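# Move foam block from shelf to desk, keep cartons shelved

## Task

Take the small foam block, which sits on a shelf behind some cartons, and set it on the desk; every carton must end up resting on a shelf again. The robot must not topple or be left leaning, and the result only counts if the objects stay put without the robot supporting them.

## Robot and tools

ROBOT. A Hello Robot Stretch 3 with a single arm: a two-wheeled base (0.33 m long, 0.34 m wide), a lift that slides up a mast, and a telescoping arm that reaches out to the robot's right side. To move the gripper forward or back you drive the base; the base cannot strafe. Turning in place pivots about the point midway between the drive wheels, 0.05 m behind the front edge. With the arm pulled in and the wrist folded, the robot sweeps a circle of radius 0.28 m when turning; an unfolded, level wrist pokes outside that circle.

FRAMES. Base frame: origin on the floor between the drive wheels, x forward, y left, z up. hand_pose is reported in this frame at the point where the closed fingertips meet; with all wrist joints at zero its x axis is up, y points back along the arm toward the mast, z toward the rear. Odometry frame is the base frame as it was at scene start; heading is positive to the left, range -3.142 to 3.142.

TOOLS.
execute_actions(actions, cameras): actions is a list holding exactly one action object, or empty to just read state and images. An action may contain base, joints, or both, plus optional contact_limits. Motions in one action begin together and may finish separately.
- base: exactly one key. translate_m is a relative straight drive in metres from the current base position, forward positive, range -1 to 1. rotate_rad is a relative turn in place in radians, counter-clockwise (left) positive, range -3.2 to 3.2. Offsets count from the base position in the last reported state.
- joints: a single dictionary keyed by joint name, each value an absolute target (not an offset). lift_m 0 to 1.1 (arm height); arm_m 0 to 0.52 (extension); wrist_yaw_rad -1.345 to 4.42 (0 along the arm, positive toward the front, 3.0 folded over the base); wrist_pitch_rad -1.57 to 0.451 (0 level, negative tips fingertips down); wrist_roll_rad -2.911 to 2.911 (0 fingers side by side); gripper_m -0.089 to 0.179 (larger is wider; the real fingertip gap is about 0.007 m less when nearly shut and 0.025 m less when fully open, zero below 0.007); head_pan_rad -3.953 to 1.73 (0 forward, positive left, -1.57 looks along the arm); head_tilt_rad -1.53 to 0.419 (negative looks down). Tolerances for done: lift and arm ±0.004, yaw and roll ±0.02, pitch ±0.05, gripper ±0.004, head ±0.02.
- contact_limits: only arm_m, a motor_effort percentage 1 to 100 at which the arm motion halts with contact_stop; lower is gentler, but too low halts immediately. It also caps holding force until the next action.
- cameras: list from head_camera, nav_camera, wrist_camera, all; omitted/null/all gives every camera, [] gives none.
Any unknown key or out-of-range number rejects the whole call and nothing moves. One action runs at most 15 s. Joints or base left out may keep pushing to earlier targets. If a result reports a stop, later motion calls in that same reply are skipped.
wait(seconds): 0 to 10 s with no new command; returns state and images.
zoom_image(camera, region): region [x0, y0, x1, y1] in pixels of that camera's latest full image, at most 504x504, origin top-left.
finished_scene(scene): ends the given scene irreversibly and reports success; the goal must already hold stably. Replying with no tool call ends everything.

RESULT LINES. base_status and joint_status: done, off_target (resting short, possibly still pushing), contact_stop, time_out, torque_fault. After the last three the old target is dropped. Arm and lift contact-stop on firm contact and then go slack until re-commanded; a slack lift may sag under load or be pushed up by closing fingers on a surface. on_its_own covers uncommanded joints; its held at value is the target, not the position. motor_effort is percent of maximum, positive toward higher values, peak in brackets; readings are biased and noisy. Positive wheel effort pushes forward. lidar_m: 12 ranges from the base origin, 30-degree sectors starting straight ahead and going counter-clockwise (4th left, 7th behind, 10th right), plane 0.17 m high, 0.15 to 12 m, - for nothing; it misses glass, thin legs, and parts hidden by the robot. wrist_depth_mm (45 to 1000) and head_depth_mm (280 to 4000, image sideways) are 7x7 grids of median depths from top left. base_tilt in degrees, forward and right positive, with a fixed offset up to about 4 degrees. turned_by_wheels and turned_by_imu give rotation since the last result. base_odometry counts wheel slip as motion.

CAMERAS. head_camera and nav_camera move with head pan and tilt; wrist_camera rides on the gripper. Calibration lines give K and T_world_to_cam (base frame to camera).

SPEED. Full base speed (0.30 m/s, 1.9 rad/s) only with lift_m under 0.30, arm_m under 0.03 and wrist_yaw_rad over 2.54; otherwise 0.10 m/s and 0.63 rad/s.

GRIPPING. Close to a gripper_m below the object width to grab; open at least 0.02 past the touch value to let go. Neither reading nor done confirms a grasp. Over-squeezing triggers a stall guard; send a different value to re-grip.

SAFETY. Fold or unfold the wrist only with lift_m 0.32 to 0.95, wrist_pitch_rad -0.4 and roll near 0; once folded the lift may go down to 0.25. With yaw below -0.4 keep pitch at -0.5 or lower. Pushing into something rigid with the gripper above roughly 0.45 m can tip the robot, more so with a raised contact limit or a repeated push. Never drive while gripping or pressing something fixed, and avoid snagging furniture, especially reversing. If tilted, back out in small steps, free the gripper, and lower lift to about 0.2. Wrist servos overloaded for seconds shut off for 10 s. Avoid drops, slams and hard hits; objects may occasionally be nudged by outside disturbances.

Each tool is called after "Call:" in YAML: its name, and indented under it one key for each argument.

## Session

Call:
execute_actions:
  actions: []

Scene clock: 0.00 s.
base_odometry: x=+0.000 y=+0.000 heading=+0.000 (m, m, rad; odometry frame)
turned_by_wheels: +0.000 (rad since the last result)
turned_by_imu: +0.000 (rad since the last result)
base_tilt: forward=-0.9 right=+2.0 (deg)
lidar_m: 1.80 2.00 1.93 2.51 2.22 2.23 2.43 2.04 1.98 1.74 1.53 1.54
head_depth_mm: 1744 1701 1695 1680 1661 1636 1632 / 1841 1875 1856 1831 1823 1788 1740 / 1959 2111 2092 2051 1951 1948 1926 / 1973 2344 2304 2304 2266 2232 2179 / 2009 2643 2633 2571 2532 2493 2415 / 2008 2608 2599 2605 2641 2604 2523 / 2024 2403 2400 2408 2401 2429 2432
base_status: not commanded
joint_positions: lift_m=+0.530 arm_m=+0.001 wrist_yaw_rad=+2.903 wrist_pitch_rad=-0.479 wrist_roll_rad=+0.016 gripper_m=+0.037 head_pan_rad=+0.007 head_tilt_rad=-0.023
joint_status: not commanded
motor_effort: left_wheel=+0 right_wheel=-1 lift_m=+29 arm_m=-1 wrist_yaw_rad=+0 wrist_pitch_rad=+4 wrist_roll_rad=+0 gripper_m=+0 head_pan_rad=+0 head_tilt_rad=+2 (%)
hand_pose: x=+0.0299 y=+0.0638 z=+0.5295 quat_wxyz=(+0.249, +0.707, +0.083, +0.657) (m; base frame)
wrist_depth_mm: - - - - - - - / - - - - - - - / - - - - - - - / - - - - - - - / - 957 932 941 935 884 832 / 818 805 - 781 - 737 722 / 704 707 672 679 664 651 623
pictures: head_camera (sideways: a quarter turn clockwise sets it upright), nav_camera (sideways: a quarter turn counterclockwise sets it upright), wrist_camera
Images, in order (width x height): head_camera 896x504, nav_camera 672x504, wrist_camera 644x364.

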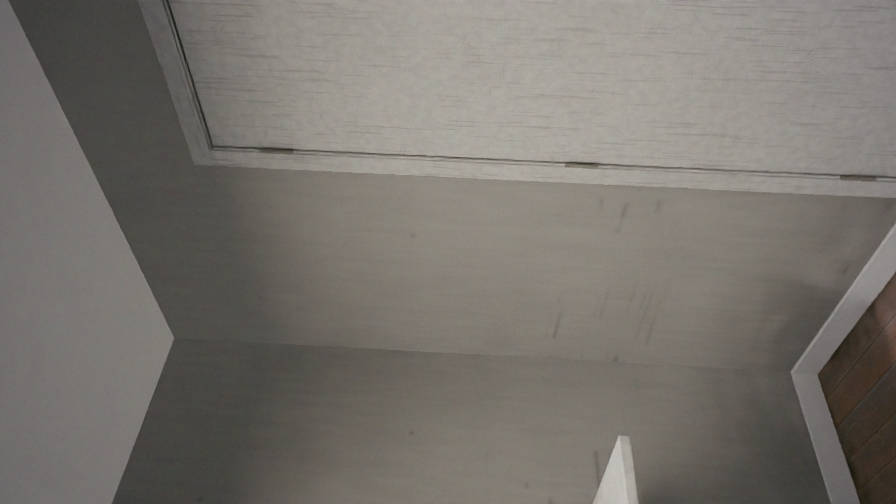

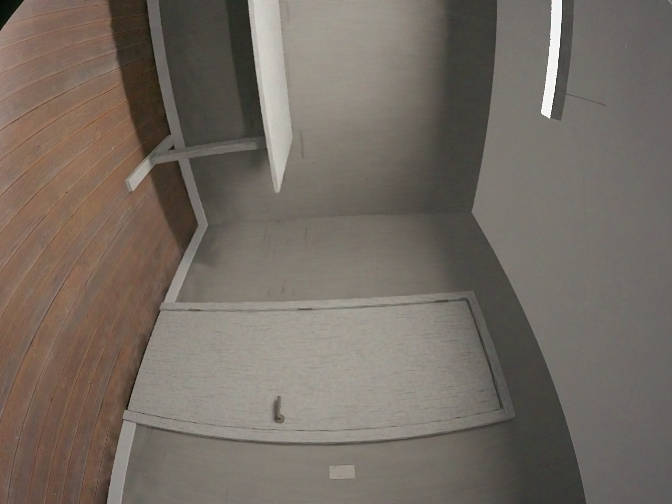

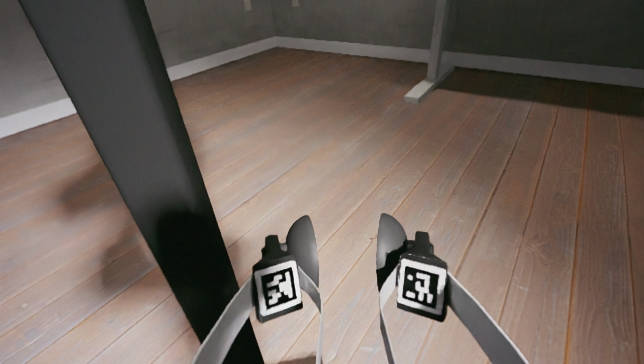

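Call:
execute_actions:
  actions:
    - {"joints":{"head_pan_rad":1.5,"head_tilt_rad":-0.4}}
  cameras: ["head_camera","nav_camera"]

Call:
execute_actions:
  actions:
    - {"joints":{"head_pan_rad":-2.4}}
  cameras: ["head_camera","nav_camera"]

Scene clock: 5.50 s.
base_odometry: x=+0.000 y=+0.000 heading=+0.000 (m, m, rad; odometry frame)
turned_by_wheels: +0.000 (rad since the last result)
turned_by_imu: -0.001 (rad since the last result)
base_tilt: forward=-0.9 right=+2.1 (deg)
lidar_m: 1.80 2.00 1.93 2.51 2.22 2.23 2.42 2.04 1.98 1.73 1.53 1.54
head_depth_mm: 2294 2378 2437 2579 2591 1992 1573 / 2429 2560 2675 2829 2625 1968 1573 / 2676 2796 2970 3053 2590 1954 1566 / 2750 2917 3109 3234 2582 1926 1543 / 2549 2687 2843 3046 2560 1930 1545 / 2350 2477 2630 2817 2551 1887 1540 / 2196 2292 2404 2568 2539 1903 1535
base_status: not commanded
joint_positions: lift_m=+0.530 arm_m=+0.001 wrist_yaw_rad=+2.903 wrist_pitch_rad=-0.479 wrist_roll_rad=+0.016 gripper_m=+0.037 head_pan_rad=+1.493 head_tilt_rad=-0.395
joint_status: all done
motor_effort: left_wheel=-1(0) right_wheel=-2(1) lift_m=+29(29) arm_m=-1(1) wrist_yaw_rad=+0(0) wrist_pitch_rad=+4(4) wrist_roll_rad=+0(0) gripper_m=+0(0) head_pan_rad=+3(39) head_tilt_rad=-2(28) (%)
hand_pose: x=+0.0299 y=+0.0638 z=+0.5295 quat_wxyz=(+0.249, +0.707, +0.083, +0.657) (m; base frame)
wrist_depth_mm: - - - - - - - / - - - - - - - / - - - - - - - / - - - - - - - / 961 968 923 937 939 896 868 / 835 810 - 759 - 739 737 / 716 696 682 649 658 642 637
pictures: head_camera (sideways: a quarter turn clockwise sets it upright), nav_camera (sideways: a quarter turn counterclockwise sets it upright)
camera_calibration (this result's frames):
head_camera: T_world_to_cam=[[0.0216591, -0.338848, -0.940592, 1.24353], [-0.998413, 0.0415794, -0.0379696, 0.0607597], [0.0519752, 0.939922, -0.33741, 0.390414], [0, 0, 0, 1]] pos_world=[0.0134377, 0.0518835, 1.30369]
nav_camera: T_world_to_cam=[[0.0803674, 0.393, 0.91602, -1.14566], [0.995646, -0.0751939, -0.055093, 0.11561], [0.0472276, 0.916459, -0.397332, 0.477555], [0, 0, 0, 1]] pos_world=[-0.045587, 0.0212778, 1.24556]
Images, in order (width x height): head_camera 896x504, nav_camera 672x504.

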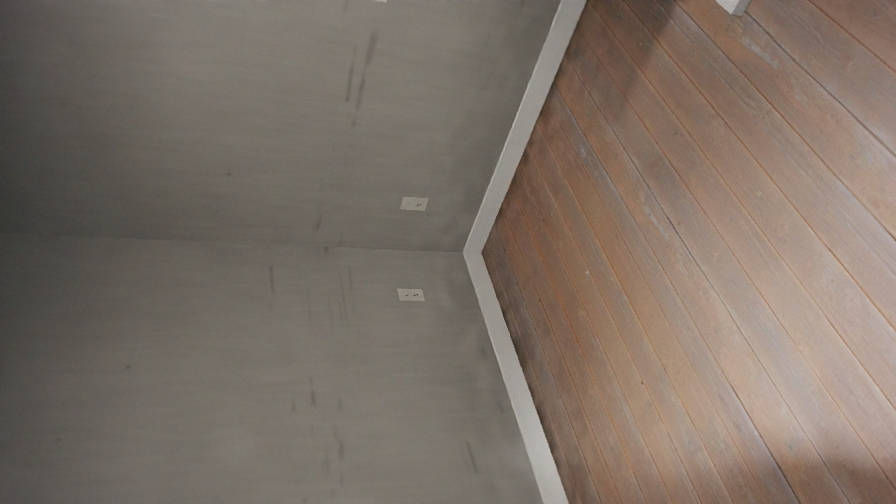

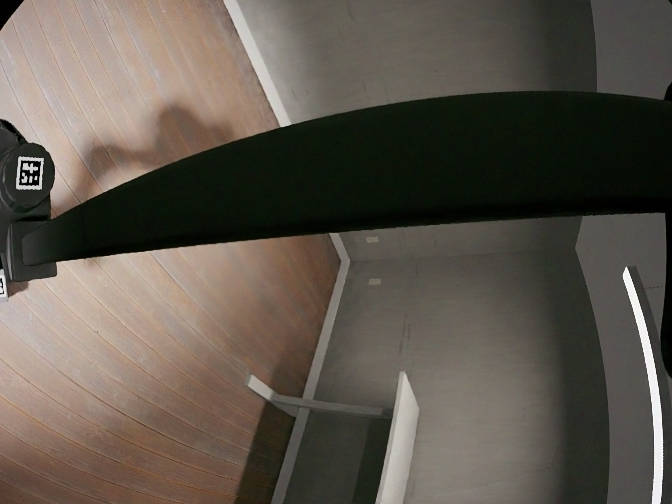

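Scene clock: 7.73 s.
base_odometry: x=+0.000 y=+0.000 heading=+0.000 (m, m, rad; odometry frame)
turned_by_wheels: +0.000 (rad since the last result)
turned_by_imu: +0.000 (rad since the last result)
base_tilt: forward=-0.8 right=+2.1 (deg)
lidar_m: 1.80 2.00 1.94 2.51 2.22 2.23 2.43 2.04 1.98 1.73 1.54 1.54
head_depth_mm: 2075 2087 2038 2209 2236 1961 1583 / 2112 2232 2391 2518 2502 1954 1555 / 2134 2247 2387 2522 2630 1955 1554 / 2125 2260 2396 2512 2588 1921 1555 / 2106 2219 2344 2485 2404 1934 1538 / 2140 2258 2078 2486 2407 1920 1540 / 2131 2245 2415 2522 2381 1904 1525
base_status: not commanded
joint_positions: lift_m=+0.530 arm_m=+0.001 wrist_yaw_rad=+2.903 wrist_pitch_rad=-0.479 wrist_roll_rad=+0.016 gripper_m=+0.037 head_pan_rad=-2.393 head_tilt_rad=-0.395
joint_status: all done
motor_effort: left_wheel=+0(1) right_wheel=-1(1) lift_m=+29(29) arm_m=-1(1) wrist_yaw_rad=+0(0) wrist_pitch_rad=+4(4) wrist_roll_rad=+0(0) gripper_m=+0(0) head_pan_rad=-3(38) head_tilt_rad=-2(2) (%)
hand_pose: x=+0.0299 y=+0.0638 z=+0.5295 quat_wxyz=(+0.249, +0.707, +0.083, +0.657) (m; base frame)
wrist_depth_mm: - - - - - - - / - - - - - - - / - - - - - - - / - - - - - - - / 995 965 920 930 927 889 854 / 814 804 - 754 - 747 725 / 688 694 670 670 655 650 633
pictures: head_camera (sideways: a quarter turn clockwise sets it upright), nav_camera (sideways: a quarter turn counterclockwise sets it upright)
camera_calibration (this result's frames):
head_camera: T_world_to_cam=[[0.213714, 0.264169, -0.9405, 1.24224], [0.706494, -0.7067, -0.0379597, 0.0503469], [-0.67468, -0.656345, -0.337665, 0.395179], [0, 0, 0, 1]] pos_world=[-0.0344343, -0.0332078, 1.30368]
nav_camera: T_world_to_cam=[[-0.325452, -0.234919, 0.915912, -1.14304], [-0.681676, 0.729577, -0.0550937, 0.125843], [-0.655286, -0.642285, -0.397581, 0.482164], [0, 0, 0, 1]] pos_world=[0.029734, -0.0506478, 1.24556]
Images, in order (width x height): head_camera 896x504, nav_camera 672x504.

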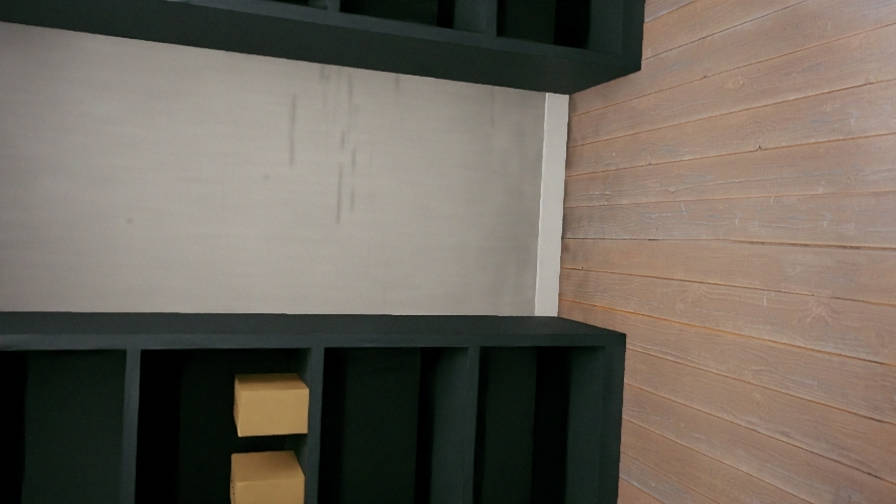

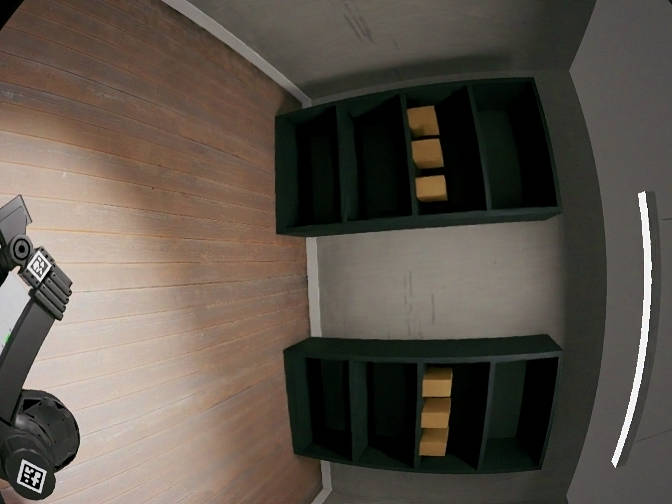

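Call:
execute_actions:
  actions:
    - {"base":{"rotate_rad":-2.405},"joints":{"lift_m":0.27,"head_pan_rad":0,"head_tilt_rad":-0.3,"wrist_pitch_rad":-0.4,"wrist_yaw_rad":3.0}}
  cameras: []

Call:
execute_actions:
  actions:
    - {"base":{"translate_m":1.0}}
  cameras: ["nav_camera"]

Call:
execute_actions:
  actions:
    - {"base":{"translate_m":0.3}}
  cameras: []

Call:
execute_actions:
  actions:
    - {"base":{"rotate_rad":1.571},"joints":{"head_pan_rad":-1.57,"head_tilt_rad":-0.5}}
  cameras: []

Call:
execute_actions:
  actions:
    - {"base":{"translate_m":0.7}}
  cameras: ["head_camera","nav_camera"]

Scene clock: 15.10 s.
base_odometry: x=+0.000 y=+0.000 heading=-2.405 (m, m, rad; odometry frame)
turned_by_wheels: -2.405 (rad since the last result)
turned_by_imu: -2.397 (rad since the last result)
base_tilt: forward=-0.9 right=+2.1 (deg)
lidar_m: 1.98 2.17 1.59 1.53 1.59 2.00 2.32 1.93 2.31 2.23 2.31 2.04
head_depth_mm: 2118 2008 2097 2163 2260 2148 1724 / 2155 2243 2367 2459 2559 2206 1703 / 2173 2266 2361 2467 2590 2212 1700 / 2165 2245 2379 2456 2620 2177 1687 / 2116 2244 2324 2448 2559 2172 1679 / 2147 2242 2289 2425 2525 2132 1678 / 2179 2238 2113 2429 2549 2138 1658
base_status: done
joint_positions: lift_m=+0.270 arm_m=+0.001 wrist_yaw_rad=+2.998 wrist_pitch_rad=-0.424 wrist_roll_rad=+0.016 gripper_m=+0.037 head_pan_rad=-0.007 head_tilt_rad=-0.310
joint_status: all done
motor_effort: left_wheel=+1(9) right_wheel=-3(9) lift_m=+26(25) arm_m=-2(2) wrist_yaw_rad=+2(4) wrist_pitch_rad=+8(10) wrist_roll_rad=+0(0) gripper_m=+0(0) head_pan_rad=+3(37) head_tilt_rad=+6(17) (%)
hand_pose: x=+0.0107 y=+0.0751 z=+0.2816 quat_wxyz=(+0.199, +0.705, +0.097, +0.674) (m; base frame)
wrist_depth_mm: - - - - - - - / - - - - - - - / - - - - 981 955 917 / 848 792 807 752 739 696 694 / 643 626 - 602 607 572 554 / 531 517 - - - 476 467 / 438 - - - 415 409 398
pictures: none
No camera images: the call's "cameras" was empty. Leave "cameras" out to get every camera's image.

Scene clock: 20.13 s.
base_odometry: x=-0.741 y=-0.672 heading=-2.405 (m, m, rad; odometry frame)
turned_by_wheels: +0.000 (rad since the last result)
turned_by_imu: +0.007 (rad since the last result)
base_tilt: forward=-0.9 right=+2.0 (deg)
lidar_m: 1.03 1.00 1.50 1.53 1.59 2.15 2.91 3.11 2.31 2.23 1.73 1.11
head_depth_mm: 1242 1302 1349 1413 1476 1548 1615 / 1246 1300 1364 1426 1500 1570 1627 / 1254 1305 1358 1430 1482 1581 1629 / 1253 1308 1355 1426 1500 1584 1629 / 1255 1306 1369 1437 1510 1590 1614 / 1133 1175 1220 1269 1321 1381 1443 / 856 875 951 984 1029 1127 1139
base_status: done
joint_positions: lift_m=+0.270 arm_m=+0.001 wrist_yaw_rad=+2.999 wrist_pitch_rad=-0.423 wrist_roll_rad=+0.016 gripper_m=+0.037 head_pan_rad=-0.007 head_tilt_rad=-0.309
joint_status: not commanded
motor_effort: left_wheel=+0(11) right_wheel=-2(4) lift_m=+26(26) arm_m=-2(1) wrist_yaw_rad=+1(2) wrist_pitch_rad=+7(7) wrist_roll_rad=+0(0) gripper_m=+0(0) head_pan_rad=+3(3) head_tilt_rad=+5(5) (%)
hand_pose: x=+0.0106 y=+0.0752 z=+0.2817 quat_wxyz=(+0.198, +0.705, +0.097, +0.674) (m; base frame)
wrist_depth_mm: - - - - - - - / - - - - - - - / - - - - 973 947 893 / 815 812 789 751 738 701 691 / 647 631 - 613 608 572 554 / 521 525 - - - 474 465 / 445 - - - 411 406 401
pictures: nav_camera (sideways: a quarter turn counterclockwise sets it upright)
camera_calibration (this result's frames):
nav_camera: T_world_to_cam=[[0.317702, -0.0516911, 0.946781, -1.18726], [0.00044001, -0.998505, -0.0546627, 0.121127], [0.948191, 0.017783, -0.317204, 0.367781], [0, 0, 0, 1]] pos_world=[0.0284141, 0.0530349, 1.24736]
Images, in order (width x height): nav_camera 672x504.

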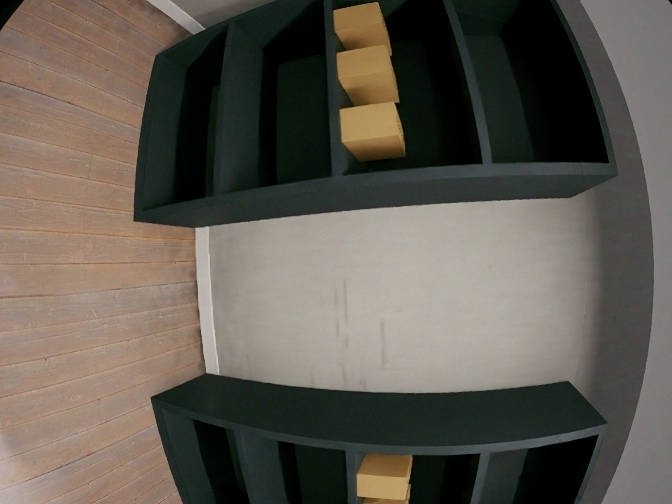

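Scene clock: 22.90 s.
base_odometry: x=-0.963 y=-0.873 heading=-2.405 (m, m, rad; odometry frame)
turned_by_wheels: +0.000 (rad since the last result)
turned_by_imu: +0.002 (rad since the last result)
base_tilt: forward=-0.8 right=+2.1 (deg)
lidar_m: 1.01 0.72 1.33 1.52 1.59 2.19 3.19 3.14 2.31 2.23 1.56 0.87
head_depth_mm: 972 1014 1058 1108 1161 1224 1281 / 976 1010 1068 1110 1165 1226 1296 / 975 1021 1066 1115 1171 1228 1301 / 975 1018 1065 1119 1180 1236 1310 / 984 1024 1071 1125 1175 1236 1313 / 982 1019 1070 1122 1173 1225 1309 / 792 810 830 851 875 902 926
base_status: done
joint_positions: lift_m=+0.270 arm_m=+0.001 wrist_yaw_rad=+2.999 wrist_pitch_rad=-0.423 wrist_roll_rad=+0.016 gripper_m=+0.037 head_pan_rad=-0.007 head_tilt_rad=-0.309
joint_status: not commanded
motor_effort: left_wheel=+0(9) right_wheel=-2(6) lift_m=+26(26) arm_m=-1(1) wrist_yaw_rad=+1(1) wrist_pitch_rad=+8(8) wrist_roll_rad=+0(0) gripper_m=+0(0) head_pan_rad=+4(3) head_tilt_rad=+5(5) (%)
hand_pose: x=+0.0106 y=+0.0752 z=+0.2817 quat_wxyz=(+0.198, +0.705, +0.097, +0.674) (m; base frame)
wrist_depth_mm: - - - - - - - / - - - - - - - / - - - - 953 903 776 / 842 802 803 773 732 707 660 / 643 613 - 587 611 575 558 / 539 513 - - - 480 473 / 452 - - - 413 405 394
pictures: none
No camera images: the call's "cameras" was empty. Leave "cameras" out to get every camera's image.

Scene clock: 25.07 s.
base_odometry: x=-0.963 y=-0.873 heading=-0.834 (m, m, rad; odometry frame)
turned_by_wheels: +1.571 (rad since the last result)
turned_by_imu: +1.559 (rad since the last result)
base_tilt: forward=-0.9 right=+2.0 (deg)
lidar_m: 1.52 1.58 2.18 3.20 3.14 2.32 2.23 1.58 0.87 1.04 0.72 1.33
head_depth_mm: 954 1023 1094 1185 1288 1427 1442 / 954 1025 1101 1189 1311 1446 1420 / 955 1026 1104 1197 1307 1446 1435 / 960 1029 1108 1207 1307 1449 1433 / 968 1036 1113 1210 1317 1464 1418 / 959 1017 1095 1178 1234 1294 1322 / 765 778 798 823 845 875 969
base_status: done
joint_positions: lift_m=+0.270 arm_m=+0.001 wrist_yaw_rad=+2.999 wrist_pitch_rad=-0.423 wrist_roll_rad=+0.016 gripper_m=+0.037 head_pan_rad=-1.563 head_tilt_rad=-0.494
joint_status: all done
motor_effort: left_wheel=-1(9) right_wheel=+0(10) lift_m=+26(26) arm_m=-2(1) wrist_yaw_rad=+1(1) wrist_pitch_rad=+7(8) wrist_roll_rad=+0(0) gripper_m=+0(0) head_pan_rad=-3(36) head_tilt_rad=-2(18) (%)
hand_pose: x=+0.0106 y=+0.0752 z=+0.2817 quat_wxyz=(+0.198, +0.705, +0.097, +0.674) (m; base frame)
wrist_depth_mm: - - - - - - - / - - - - - - - / - - - - 998 945 910 / 832 805 798 740 744 707 698 / 643 613 - 601 595 570 556 / 529 523 - - - 480 467 / 446 - - - 416 403 398
pictures: none
No camera images: the call's "cameras" was empty. Leave "cameras" out to get every camera's image.

Scene clock: 29.20 s.
base_odometry: x=-0.493 y=-1.392 heading=-0.834 (m, m, rad; odometry frame)
turned_by_wheels: +0.000 (rad since the last result)
turned_by_imu: +0.004 (rad since the last result)
base_tilt: forward=-0.9 right=+2.1 (deg)
lidar_m: 0.83 0.86 1.18 3.17 3.79 3.02 2.93 1.42 0.77 1.12 0.80 0.85
head_depth_mm: 939 991 653 692 1237 1038 1156 / 943 1008 1010 750 1253 1019 1259 / 953 1014 1005 724 1260 1028 1277 / 949 1003 655 697 1256 1021 1273 / 953 1022 977 712 1259 1011 1273 / 956 1019 856 791 1264 1008 1266 / 964 1012 661 704 1227 1005 1283
base_status: done
joint_positions: lift_m=+0.270 arm_m=+0.001 wrist_yaw_rad=+2.999 wrist_pitch_rad=-0.423 wrist_roll_rad=+0.016 gripper_m=+0.037 head_pan_rad=-1.563 head_tilt_rad=-0.494
joint_status: not commanded
motor_effort: left_wheel=-2(8) right_wheel=+1(8) lift_m=+26(26) arm_m=-2(1) wrist_yaw_rad=+1(1) wrist_pitch_rad=+7(7) wrist_roll_rad=+0(0) gripper_m=+0(0) head_pan_rad=-2(3) head_tilt_rad=-2(2) (%)
hand_pose: x=+0.0106 y=+0.0752 z=+0.2818 quat_wxyz=(+0.198, +0.705, +0.097, +0.674) (m; base frame)
wrist_depth_mm: - - - - - - 848 / - - - - - - 837 / - - - - 987 956 835 / 853 802 790 762 731 722 693 / 643 627 - 607 603 575 564 / 531 516 - - - 472 472 / 453 - - - 418 407 403
pictures: head_camera (sideways: a quarter turn clockwise sets it upright), nav_camera (sideways: a quarter turn counterclockwise sets it upright)
camera_calibration (this result's frames):
head_camera: T_world_to_cam=[[-0.0513485, 0.427389, -0.902609, 1.19441], [0.998274, 0.0477657, -0.0341735, 0.0436332], [0.0285084, -0.902805, -0.429104, 0.509883], [0, 0, 0, 1]] pos_world=[0.00323728, -0.0522361, 1.29837]
nav_camera: T_world_to_cam=[[-0.0456807, -0.487346, 0.872013, -1.08748], [-0.998469, -0.00497262, -0.0550842, 0.127756], [0.0311812, -0.873195, -0.486373, 0.593517], [0, 0, 0, 1]] pos_world=[0.0593767, -0.0110892, 1.24401]
Images, in order (width x height): head_camera 896x504, nav_camera 672x504.

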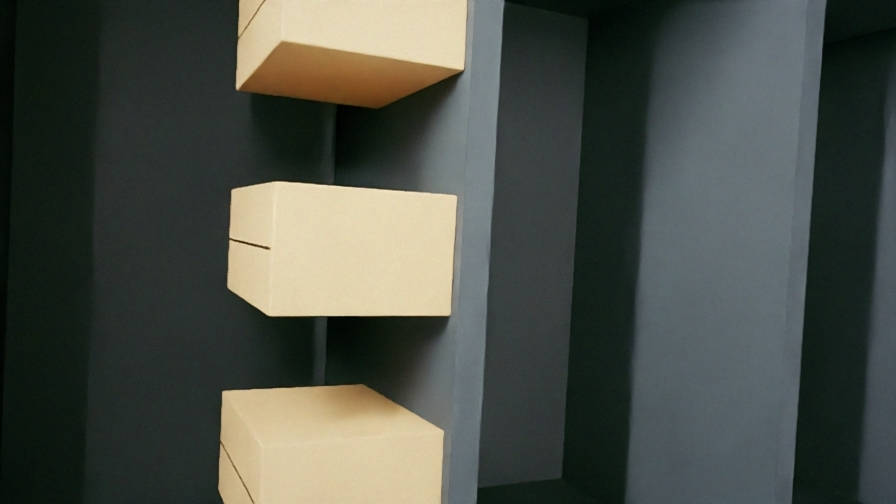

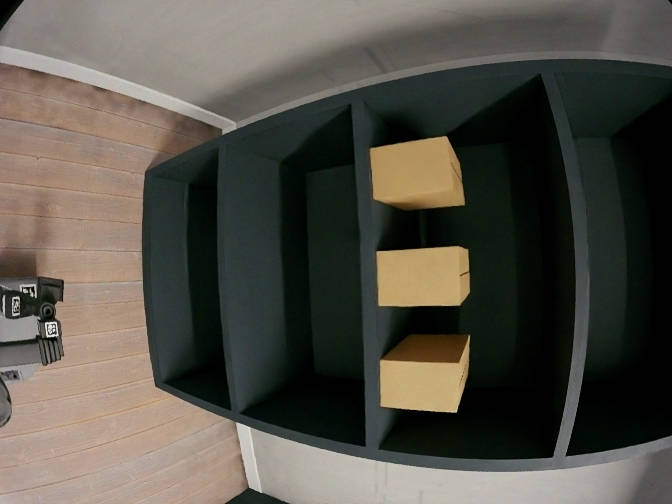

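Call:
execute_actions:
  actions:
    - {"base":{"translate_m":-0.3},"joints":{"head_pan_rad":-1.2,"head_tilt_rad":-0.35}}
  cameras: ["head_camera"]

Call:
execute_actions:
  actions:
    - {"base":{"translate_m":-1.0},"joints":{"head_pan_rad":-2.0}}
  cameras: ["head_camera","nav_camera"]

Scene clock: 33.23 s.
base_odometry: x=-0.694 y=-1.170 heading=-0.834 (m, m, rad; odometry frame)
turned_by_wheels: +0.000 (rad since the last result)
turned_by_imu: -0.003 (rad since the last result)
base_tilt: forward=-0.9 right=+1.9 (deg)
lidar_m: 1.12 1.17 1.61 3.19 3.29 2.73 2.63 1.17 1.17 0.67 1.05 1.00
head_depth_mm: 638 986 1011 636 661 1168 965 / 652 1015 1058 665 691 1205 965 / 666 1054 1095 899 795 1210 947 / 681 1104 1121 734 1273 1205 951 / 830 1143 1176 751 1348 1192 969 / 854 1178 964 875 1376 1187 999 / 889 1053 1021 825 1179 1161 1240
base_status: done
joint_positions: lift_m=+0.270 arm_m=+0.001 wrist_yaw_rad=+2.999 wrist_pitch_rad=-0.423 wrist_roll_rad=+0.016 gripper_m=+0.037 head_pan_rad=-1.207 head_tilt_rad=-0.359
joint_status: all done
motor_effort: left_wheel=-1(12) right_wheel=+0(4) lift_m=+26(25) arm_m=-2(1) wrist_yaw_rad=+1(1) wrist_pitch_rad=+7(8) wrist_roll_rad=+0(0) gripper_m=+0(0) head_pan_rad=+3(23) head_tilt_rad=+5(24) (%)
hand_pose: x=+0.0106 y=+0.0752 z=+0.2818 quat_wxyz=(+0.198, +0.705, +0.097, +0.674) (m; base frame)
wrist_depth_mm: - - - - - - - / - - - - - - - / - - - - 957 924 922 / 825 817 790 765 734 718 698 / 637 634 - 606 597 576 556 / 522 524 - - - 488 470 / 446 - - - 414 401 397
pictures: head_camera (sideways: a quarter turn clockwise sets it upright)
camera_calibration (this result's frames):
head_camera: T_world_to_cam=[[-0.152451, 0.265583, -0.951958, 1.25944], [0.920851, 0.387936, -0.0392402, 0.0507082], [0.358877, -0.882594, -0.303703, 0.344674], [0, 0, 0, 1]] pos_world=[0.0216113, -0.0499488, 1.3056]
Images, in order (width x height): head_camera 896x504.

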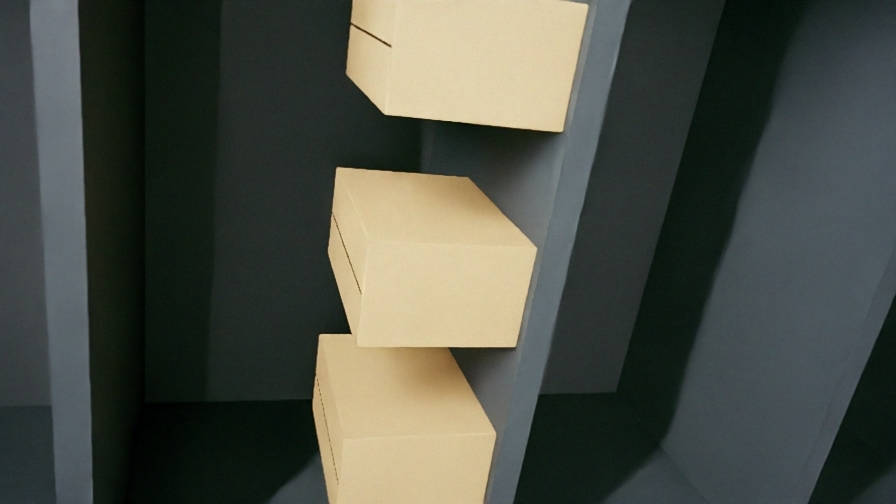

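Scene clock: 38.17 s.
base_odometry: x=-1.366 y=-0.429 heading=-0.834 (m, m, rad; odometry frame)
turned_by_wheels: +0.000 (rad since the last result)
turned_by_imu: -0.009 (rad since the last result)
base_tilt: forward=-0.8 right=+2.1 (deg)
lidar_m: 2.13 2.20 2.99 3.61 2.32 1.69 1.64 1.06 1.16 0.66 1.17 1.10
head_depth_mm: 1099 1163 1149 867 1259 1219 1274 / 767 1198 1240 807 1420 1210 1049 / 786 1143 1181 772 1380 1205 1015 / 688 1098 1133 881 1310 1202 948 / 702 1054 1110 698 783 1189 946 / 623 1018 1042 670 702 1178 940 / 631 981 1024 864 720 1180 938
base_status: done
joint_positions: lift_m=+0.270 arm_m=+0.001 wrist_yaw_rad=+2.999 wrist_pitch_rad=-0.423 wrist_roll_rad=+0.016 gripper_m=+0.037 head_pan_rad=-1.993 head_tilt_rad=-0.359
joint_status: all done
motor_effort: left_wheel=-1(11) right_wheel=-1(6) lift_m=+26(26) arm_m=-1(1) wrist_yaw_rad=+1(1) wrist_pitch_rad=+7(7) wrist_roll_rad=+0(0) gripper_m=+0(0) head_pan_rad=-2(36) head_tilt_rad=+5(5) (%)
hand_pose: x=+0.0106 y=+0.0752 z=+0.2818 quat_wxyz=(+0.198, +0.705, +0.097, +0.674) (m; base frame)
wrist_depth_mm: - - - - - - - / - - - - - - - / - - - - - 934 924 / 835 807 781 754 721 713 690 / 632 627 - 604 614 573 563 / 521 521 - - - 480 461 / 446 - - - 419 406 408
pictures: head_camera (sideways: a quarter turn clockwise sets it upright), nav_camera (sideways: a quarter turn counterclockwise sets it upright)
camera_calibration (this result's frames):
head_camera: T_world_to_cam=[[0.0800766, 0.29538, -0.952018, 1.2581], [0.925248, -0.377326, -0.0392471, 0.0506904], [-0.370814, -0.87771, -0.303515, 0.34888], [0, 0, 0, 1]] pos_world=[-0.0182753, -0.0462736, 1.30561]
nav_camera: T_world_to_cam=[[-0.194736, -0.312691, 0.929678, -1.16181], [-0.912673, 0.404978, -0.0549628, 0.127084], [-0.359313, -0.859196, -0.364249, 0.436982], [0, 0, 0, 1]] pos_world=[0.0467534, -0.0392998, 1.24626]
Images, in order (width x height): head_camera 896x504, nav_camera 672x504.

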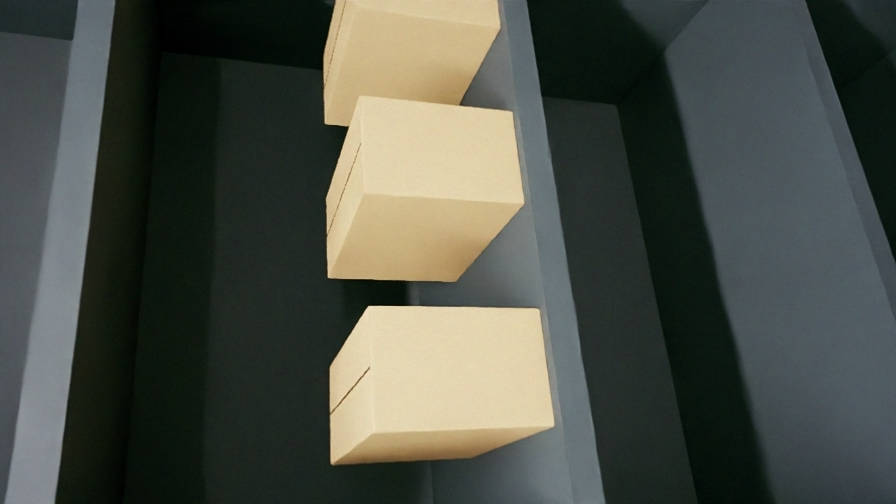

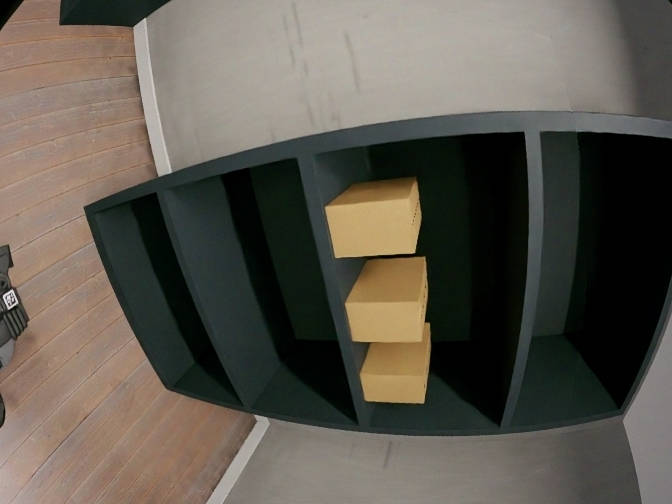

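Call:
execute_actions:
  actions:
    - {"base":{"translate_m":-0.2},"joints":{"lift_m":0.9,"head_pan_rad":-1.7}}
  cameras: ["head_camera"]

Call:
execute_actions:
  actions:
    - {"joints":{"wrist_yaw_rad":0,"gripper_m":0.0}}
  cameras: []

Call:
execute_actions:
  actions:
    - {"joints":{"lift_m":1.1,"wrist_pitch_rad":0}}

Scene clock: 45.73 s.
base_odometry: x=-1.500 y=-0.281 heading=-0.834 (m, m, rad; odometry frame)
turned_by_wheels: +0.000 (rad since the last result)
turned_by_imu: -0.003 (rad since the last result)
base_tilt: forward=-1.0 right=+2.0 (deg)
lidar_m: 2.32 2.41 3.28 3.15 2.04 1.49 1.43 0.94 0.92 0.81 0.69 1.26
head_depth_mm: 635 1053 1094 890 812 1224 964 / 650 1041 1082 687 715 1221 960 / 669 1028 1067 693 749 1209 957 / 598 1019 1076 1043 790 1190 952 / 607 1008 1048 666 699 1198 948 / 622 1000 1028 656 687 1181 939 / 630 982 1028 934 723 1098 933
base_status: done
joint_positions: lift_m=+0.900 arm_m=+0.001 wrist_yaw_rad=+2.999 wrist_pitch_rad=-0.422 wrist_roll_rad=+0.016 gripper_m=+0.037 head_pan_rad=-1.707 head_tilt_rad=-0.359
joint_status: all done
motor_effort: left_wheel=-1(10) right_wheel=-1(8) lift_m=+33(34) arm_m=-2(1) wrist_yaw_rad=+1(1) wrist_pitch_rad=+7(8) wrist_roll_rad=+0(1) gripper_m=+0(0) head_pan_rad=+3(22) head_tilt_rad=+5(5) (%)
hand_pose: x=+0.0106 y=+0.0753 z=+0.9115 quat_wxyz=(+0.198, +0.705, +0.097, +0.674) (m; base frame)
wrist_depth_mm: - - - - - - - / - - - - - - - / - - - - - - - / - - - - - - - / - - - - - - - / - - - - - - - / - - - - - - -
pictures: head_camera (sideways: a quarter turn clockwise sets it upright)
camera_calibration (this result's frames):
head_camera: T_world_to_cam=[[-0.00651269, 0.305966, -0.95202, 1.25863], [0.994116, -0.100958, -0.0392473, 0.0502706], [-0.108123, -0.946674, -0.303509, 0.34727], [0, 0, 0, 1]] pos_world=[-0.00422993, -0.0512708, 1.30561]
Images, in order (width x height): head_camera 896x504.

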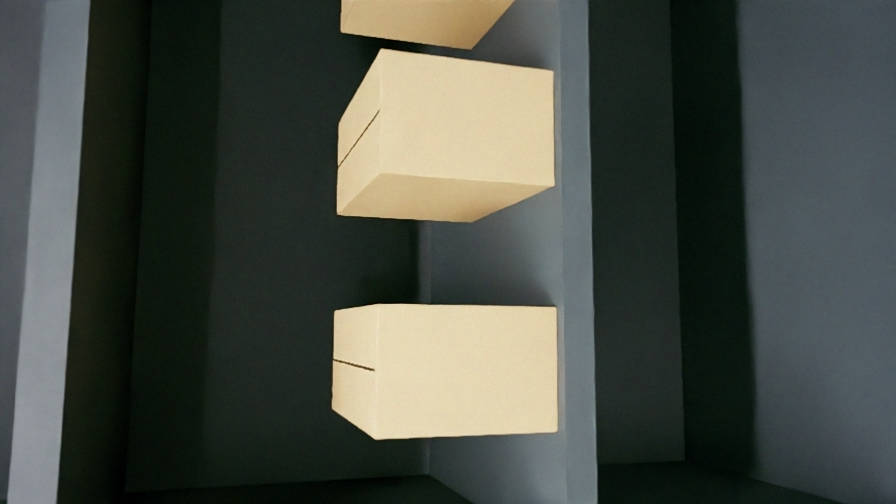

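Scene clock: 48.23 s.
base_odometry: x=-1.500 y=-0.281 heading=-0.834 (m, m, rad; odometry frame)
turned_by_wheels: +0.000 (rad since the last result)
turned_by_imu: -0.001 (rad since the last result)
base_tilt: forward=-0.9 right=+2.0 (deg)
lidar_m: 2.32 2.41 3.25 3.15 2.05 1.49 1.43 0.94 0.92 0.81 0.69 1.26
head_depth_mm: 637 1054 1101 892 817 1222 963 / 650 1039 1086 688 717 1222 963 / 669 1023 1060 693 748 1215 954 / 600 1016 1079 1040 787 1204 953 / 609 1005 1045 666 697 1191 948 / 621 998 1034 655 684 1185 937 / 632 975 1030 934 720 1092 935
base_status: not commanded
joint_positions: lift_m=+0.900 arm_m=+0.001 wrist_yaw_rad=+0.002 wrist_pitch_rad=-0.422 wrist_roll_rad=+0.016 gripper_m=+0.000 head_pan_rad=-1.707 head_tilt_rad=-0.359
joint_status: all done
motor_effort: left_wheel=-1(0) right_wheel=-1(1) lift_m=+33(33) arm_m=-1(2) wrist_yaw_rad=-2(2) wrist_pitch_rad=+7(7) wrist_roll_rad=+0(0) gripper_m=-2(83) head_pan_rad=+3(3) head_tilt_rad=+5(5) (%)
hand_pose: x=-0.0211 y=-0.3702 z=+0.9115 quat_wxyz=(+0.686, +0.148, -0.696, -0.149) (m; base frame)
wrist_depth_mm: 817 388 389 378 376 366 365 / 867 442 583 844 863 819 737 / 942 937 644 903 918 911 737 / - - 647 957 924 888 741 / - - 686 782 742 703 681 / - - 654 - 642 634 623 / - - - - 994 943 744
pictures: none
No camera images: the call's "cameras" was empty. Leave "cameras" out to get every camera's image.

Scene clock: 50.90 s.
base_odometry: x=-1.500 y=-0.281 heading=-0.834 (m, m, rad; odometry frame)
turned_by_wheels: +0.000 (rad since the last result)
turned_by_imu: -0.001 (rad since the last result)
base_tilt: forward=-0.9 right=+2.0 (deg)
lidar_m: 2.32 2.41 3.27 3.14 2.04 1.50 1.43 0.94 0.92 0.81 0.69 1.26
head_depth_mm: 978 - - - - - - / 653 1033 - - - - - / 666 1026 - - - - - / 598 1011 - - - - - / 605 1002 - - - - - / 621 993 1025 657 683 1181 940 / 632 983 1025 935 721 1097 936
base_status: not commanded
joint_positions: lift_m=+1.100 arm_m=+0.001 wrist_yaw_rad=+0.002 wrist_pitch_rad=-0.026 wrist_roll_rad=+0.016 gripper_m=+0.000 head_pan_rad=-1.707 head_tilt_rad=-0.359
joint_status: all done
motor_effort: left_wheel=-1(1) right_wheel=-1(1) lift_m=+33(34) arm_m=-1(1) wrist_yaw_rad=-2(3) wrist_pitch_rad=+8(9) wrist_roll_rad=+0(0) gripper_m=-2(2) head_pan_rad=+3(3) head_tilt_rad=+5(6) (%)
hand_pose: x=-0.0210 y=-0.4019 z=+1.2079 quat_wxyz=(+0.702, +0.010, -0.712, -0.009) (m; base frame)
wrist_depth_mm: 847 406 419 429 451 464 484 / 891 450 587 850 827 802 702 / 919 895 650 848 854 843 754 / 945 938 637 869 877 669 537 / 977 970 574 451 498 437 458 / - 967 556 - 456 444 460 / - - 486 471 720 460 457
pictures: head_camera (sideways: a quarter turn clockwise sets it upright), nav_camera (sideways: a quarter turn counterclockwise sets it upright), wrist_camera
camera_calibration (this result's frames):
head_camera: T_world_to_cam=[[-0.00651279, 0.305966, -0.95202, 1.25863], [0.994116, -0.100958, -0.0392473, 0.0502706], [-0.108122, -0.946674, -0.303509, 0.34727], [0, 0, 0, 1]] pos_world=[-0.00422991, -0.0512708, 1.30561]
nav_camera: T_world_to_cam=[[-0.0986051, -0.354923, 0.929681, -1.1624], [-0.989853, 0.131033, -0.0549628, 0.127555], [-0.102311, -0.925667, -0.364243, 0.435406], [0, 0, 0, 1]] pos_world=[0.0561895, -0.0262341, 1.24626]
wrist_camera: T_world_to_cam=[[-0.997894, -0.0424289, -0.0490558, 0.030311], [0.041414, 0.16526, -0.98538, 1.29605], [0.0499155, -0.985337, -0.163155, -0.0316959], [0, 0, 0, 1]] pos_world=[-0.0218454, -0.244131, 1.27342]
Images, in order (width x height): head_camera 896x504, nav_camera 672x504, wrist_camera 644x364.

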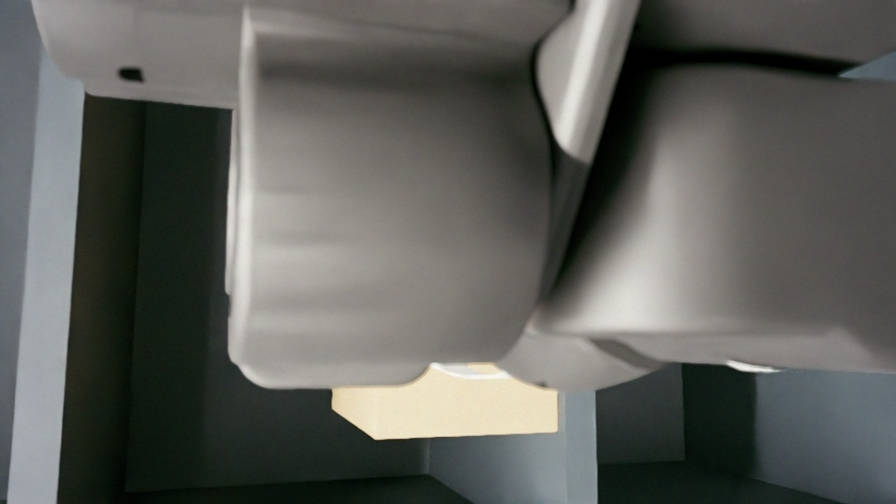

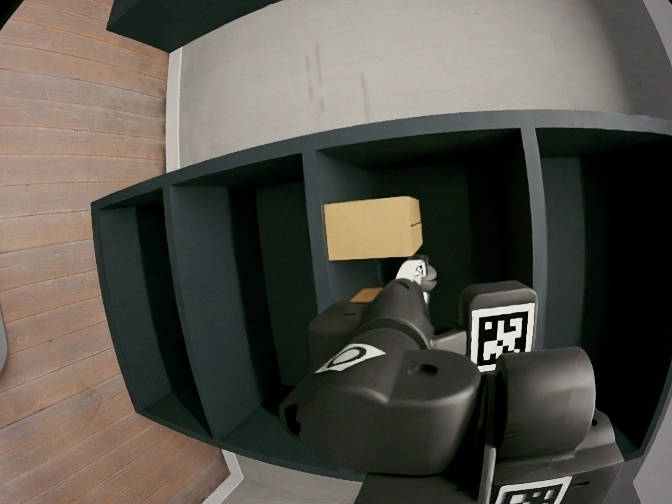

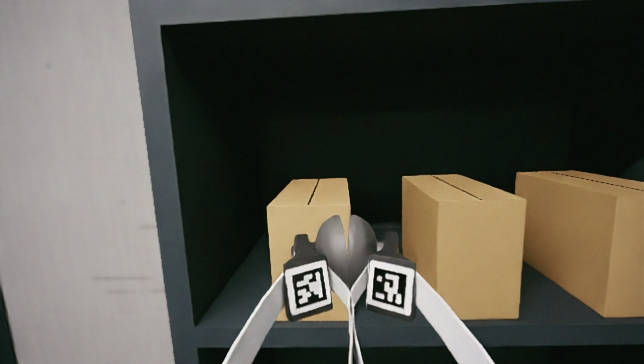

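Call:
execute_actions:
  actions:
    - {"base":{"translate_m":-0.08},"joints":{"arm_m":0.2}}
  cameras: ["wrist_camera"]

Call:
execute_actions:
  actions:
    - {"joints":{"arm_m":0.5},"contact_limits":{"arm_m":25}}
  cameras: ["wrist_camera","nav_camera"]

Call:
execute_actions:
  actions:
    - {"joints":{"wrist_pitch_rad":-0.35}}
  cameras: ["wrist_camera"]

Scene clock: 55.10 s.
base_odometry: x=-1.554 y=-0.222 heading=-0.834 (m, m, rad; odometry frame)
turned_by_wheels: +0.000 (rad since the last result)
turned_by_imu: -0.001 (rad since the last result)
base_tilt: forward=-0.9 right=+2.1 (deg)
lidar_m: 2.40 2.49 3.37 3.16 1.93 1.40 1.36 1.40 0.86 1.12 0.72 1.33
head_depth_mm: 637 1035 - 738 765 1191 965 / 650 1022 1093 865 801 1218 962 / 666 985 - 696 709 1211 950 / 599 1004 - - 706 1197 946 / 608 998 - - 774 1194 941 / 622 998 1029 662 687 1188 938 / 630 983 1018 645 676 1180 937
base_status: done
joint_positions: lift_m=+1.100 arm_m=+0.200 wrist_yaw_rad=+0.000 wrist_pitch_rad=-0.026 wrist_roll_rad=+0.016 gripper_m=+0.000 head_pan_rad=-1.707 head_tilt_rad=-0.359
joint_status: all done
motor_effort: left_wheel=-1(5) right_wheel=-1(5) lift_m=+33(33) arm_m=+1(1) wrist_yaw_rad=-1(2) wrist_pitch_rad=+8(9) wrist_roll_rad=+0(0) gripper_m=-2(2) head_pan_rad=+4(3) head_tilt_rad=+5(5) (%)
hand_pose: x=-0.0213 y=-0.6003 z=+1.2079 quat_wxyz=(+0.702, +0.009, -0.712, -0.009) (m; base frame)
wrist_depth_mm: 339 403 421 436 452 470 479 / 347 477 655 645 635 636 622 / 340 482 685 665 652 632 647 / 342 481 685 677 673 663 587 / 340 422 329 689 332 300 354 / 338 261 256 - 250 248 346 / 339 270 266 428 303 253 345
pictures: wrist_camera
camera_calibration (this result's frames):
wrist_camera: T_world_to_cam=[[-0.997941, -0.0413116, -0.0490533, 0.0222742], [0.0415994, 0.165156, -0.98539, 1.32882], [0.0488095, -0.985402, -0.163098, -0.227302], [0, 0, 0, 1]] pos_world=[-0.0219552, -0.442526, 1.27343]
Images, in order (width x height): wrist_camera 644x364.

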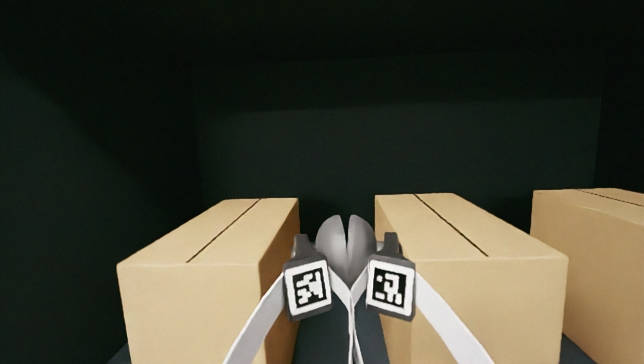

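Scene clock: 58.53 s.
base_odometry: x=-1.554 y=-0.222 heading=-0.834 (m, m, rad; odometry frame)
turned_by_wheels: +0.000 (rad since the last result)
turned_by_imu: -0.001 (rad since the last result)
base_tilt: forward=-0.9 right=+2.1 (deg)
lidar_m: 2.40 2.49 3.37 3.19 1.93 1.40 1.35 1.40 0.87 1.11 0.72 1.33
head_depth_mm: 637 901 - 740 763 1189 964 / 655 1024 1102 914 803 1219 955 / 669 1017 1063 677 710 1210 953 / 599 1008 754 684 706 1202 950 / 609 1004 1062 1027 777 1194 946 / 625 996 1032 666 690 1179 937 / 634 991 1011 646 678 1174 930
base_status: not commanded
joint_positions: lift_m=+1.100 arm_m=+0.500 wrist_yaw_rad=+0.000 wrist_pitch_rad=-0.026 wrist_roll_rad=+0.016 gripper_m=+0.000 head_pan_rad=-1.707 head_tilt_rad=-0.359
joint_status: all done
motor_effort: left_wheel=+0(1) right_wheel=-1(2) lift_m=+33(33) arm_m=+1(0) wrist_yaw_rad=-1(1) wrist_pitch_rad=+9(8) wrist_roll_rad=-1(0) gripper_m=-3(2) head_pan_rad=+3(3) head_tilt_rad=+5(5) (%)
contact_limits: arm_m 25 (drawing in: default 16, maximum 26; extending or still: default 20, maximum 33)
hand_pose: x=-0.0214 y=-0.9003 z=+1.2079 quat_wxyz=(+0.702, +0.009, -0.712, -0.009) (m; base frame)
wrist_depth_mm: 335 361 357 352 346 343 339 / 347 372 366 362 354 354 347 / 343 379 377 373 364 361 357 / 342 396 387 382 374 369 365 / 342 403 391 390 385 381 377 / 328 411 400 - 391 385 378 / 165 162 178 415 403 150 146
pictures: nav_camera (sideways: a quarter turn counterclockwise sets it upright), wrist_camera
camera_calibration (this result's frames):
nav_camera: T_world_to_cam=[[-0.098599, -0.354922, 0.929682, -1.1624], [-0.989855, 0.131017, -0.0549628, 0.127555], [-0.102296, -0.92567, -0.36424, 0.435402], [0, 0, 0, 1]] pos_world=[0.0561899, -0.0262335, 1.24626]
wrist_camera: T_world_to_cam=[[-0.997945, -0.0412341, -0.0490502, 0.00992687], [0.041613, 0.165075, -0.985403, 1.37833], [0.0487292, -0.985419, -0.16302, -0.523029], [0, 0, 0, 1]] pos_world=[-0.0219632, -0.742521, 1.27343]
Images, in order (width x height): nav_camera 672x504, wrist_camera 644x364.

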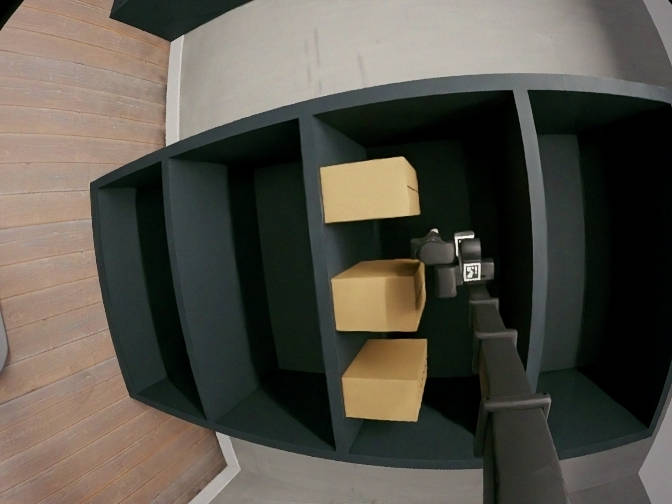

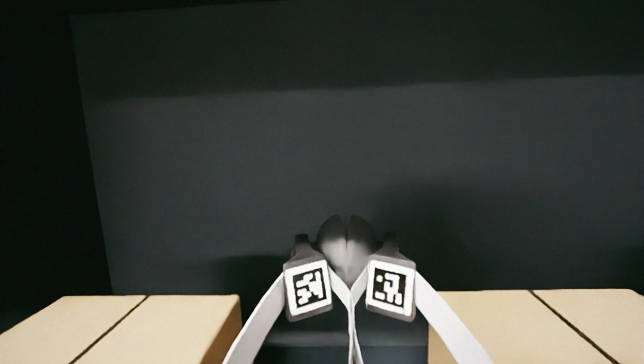

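Scene clock: 59.53 s.
base_odometry: x=-1.554 y=-0.222 heading=-0.834 (m, m, rad; odometry frame)
turned_by_wheels: +0.000 (rad since the last result)
turned_by_imu: +0.000 (rad since the last result)
base_tilt: forward=-0.9 right=+2.1 (deg)
lidar_m: 2.41 2.49 3.37 3.16 1.93 1.41 1.35 1.40 0.87 1.12 0.72 1.33
head_depth_mm: 639 906 - 739 764 1193 968 / 653 1025 1102 911 799 1218 957 / 669 1018 1063 677 710 1207 953 / 599 1006 752 684 708 1201 949 / 610 1001 - 1027 776 1187 941 / 621 1001 1028 665 687 1184 942 / 633 984 1020 647 676 1177 935
base_status: not commanded
joint_positions: lift_m=+1.100 arm_m=+0.500 wrist_yaw_rad=+0.000 wrist_pitch_rad=-0.364 wrist_roll_rad=+0.016 gripper_m=+0.000 head_pan_rad=-1.707 head_tilt_rad=-0.359
joint_status: all done
motor_effort: left_wheel=+0(0) right_wheel=-1(1) lift_m=+33(33) arm_m=+1(0) wrist_yaw_rad=+0(1) wrist_pitch_rad=+4(7) wrist_roll_rad=+0(0) gripper_m=-2(2) head_pan_rad=+3(3) head_tilt_rad=+5(5) (%)
hand_pose: x=-0.0214 y=-0.8756 z=+1.1249 quat_wxyz=(+0.690, +0.127, -0.700, -0.129) (m; base frame)
wrist_depth_mm: 337 340 335 332 327 325 328 / 348 362 363 351 353 350 348 / 329 388 382 379 377 181 172 / 151 147 191 420 402 131 126 / 114 118 188 417 195 110 98 / 91 103 186 - 171 103 80 / - 102 164 268 250 100 70
pictures: wrist_camera
camera_calibration (this result's frames):
wrist_camera: T_world_to_cam=[[-0.997961, -0.0223973, -0.0597728, 0.0353515], [0.041578, 0.482426, -0.87495, 1.44612], [0.0484325, -0.875651, -0.480511, -0.0590308], [0, 0, 0, 1]] pos_world=[-0.0219884, -0.748545, 1.23903]
Images, in order (width x height): wrist_camera 644x364.

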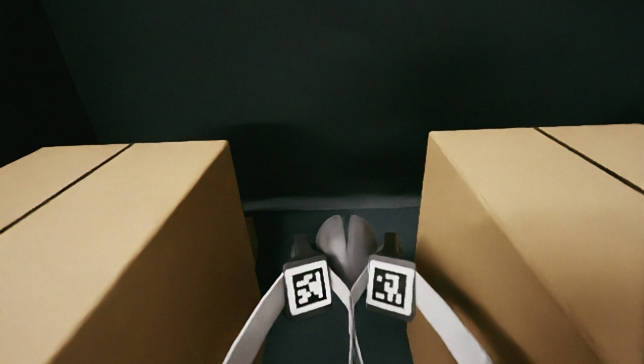

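Call:
zoom_image:
  camera: "wrist_camera"
  region: [200,160,460,300]

Region (200, 160, 460, 300) of wrist_camera's 644x364 image, scaled by 1.938; it fills the top 271 rows of this view, and the rest is white.

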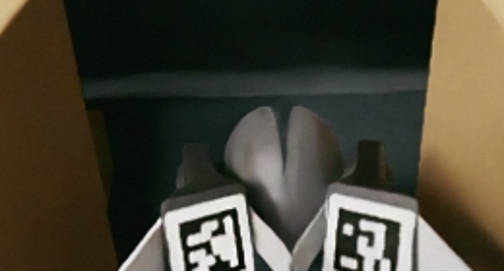

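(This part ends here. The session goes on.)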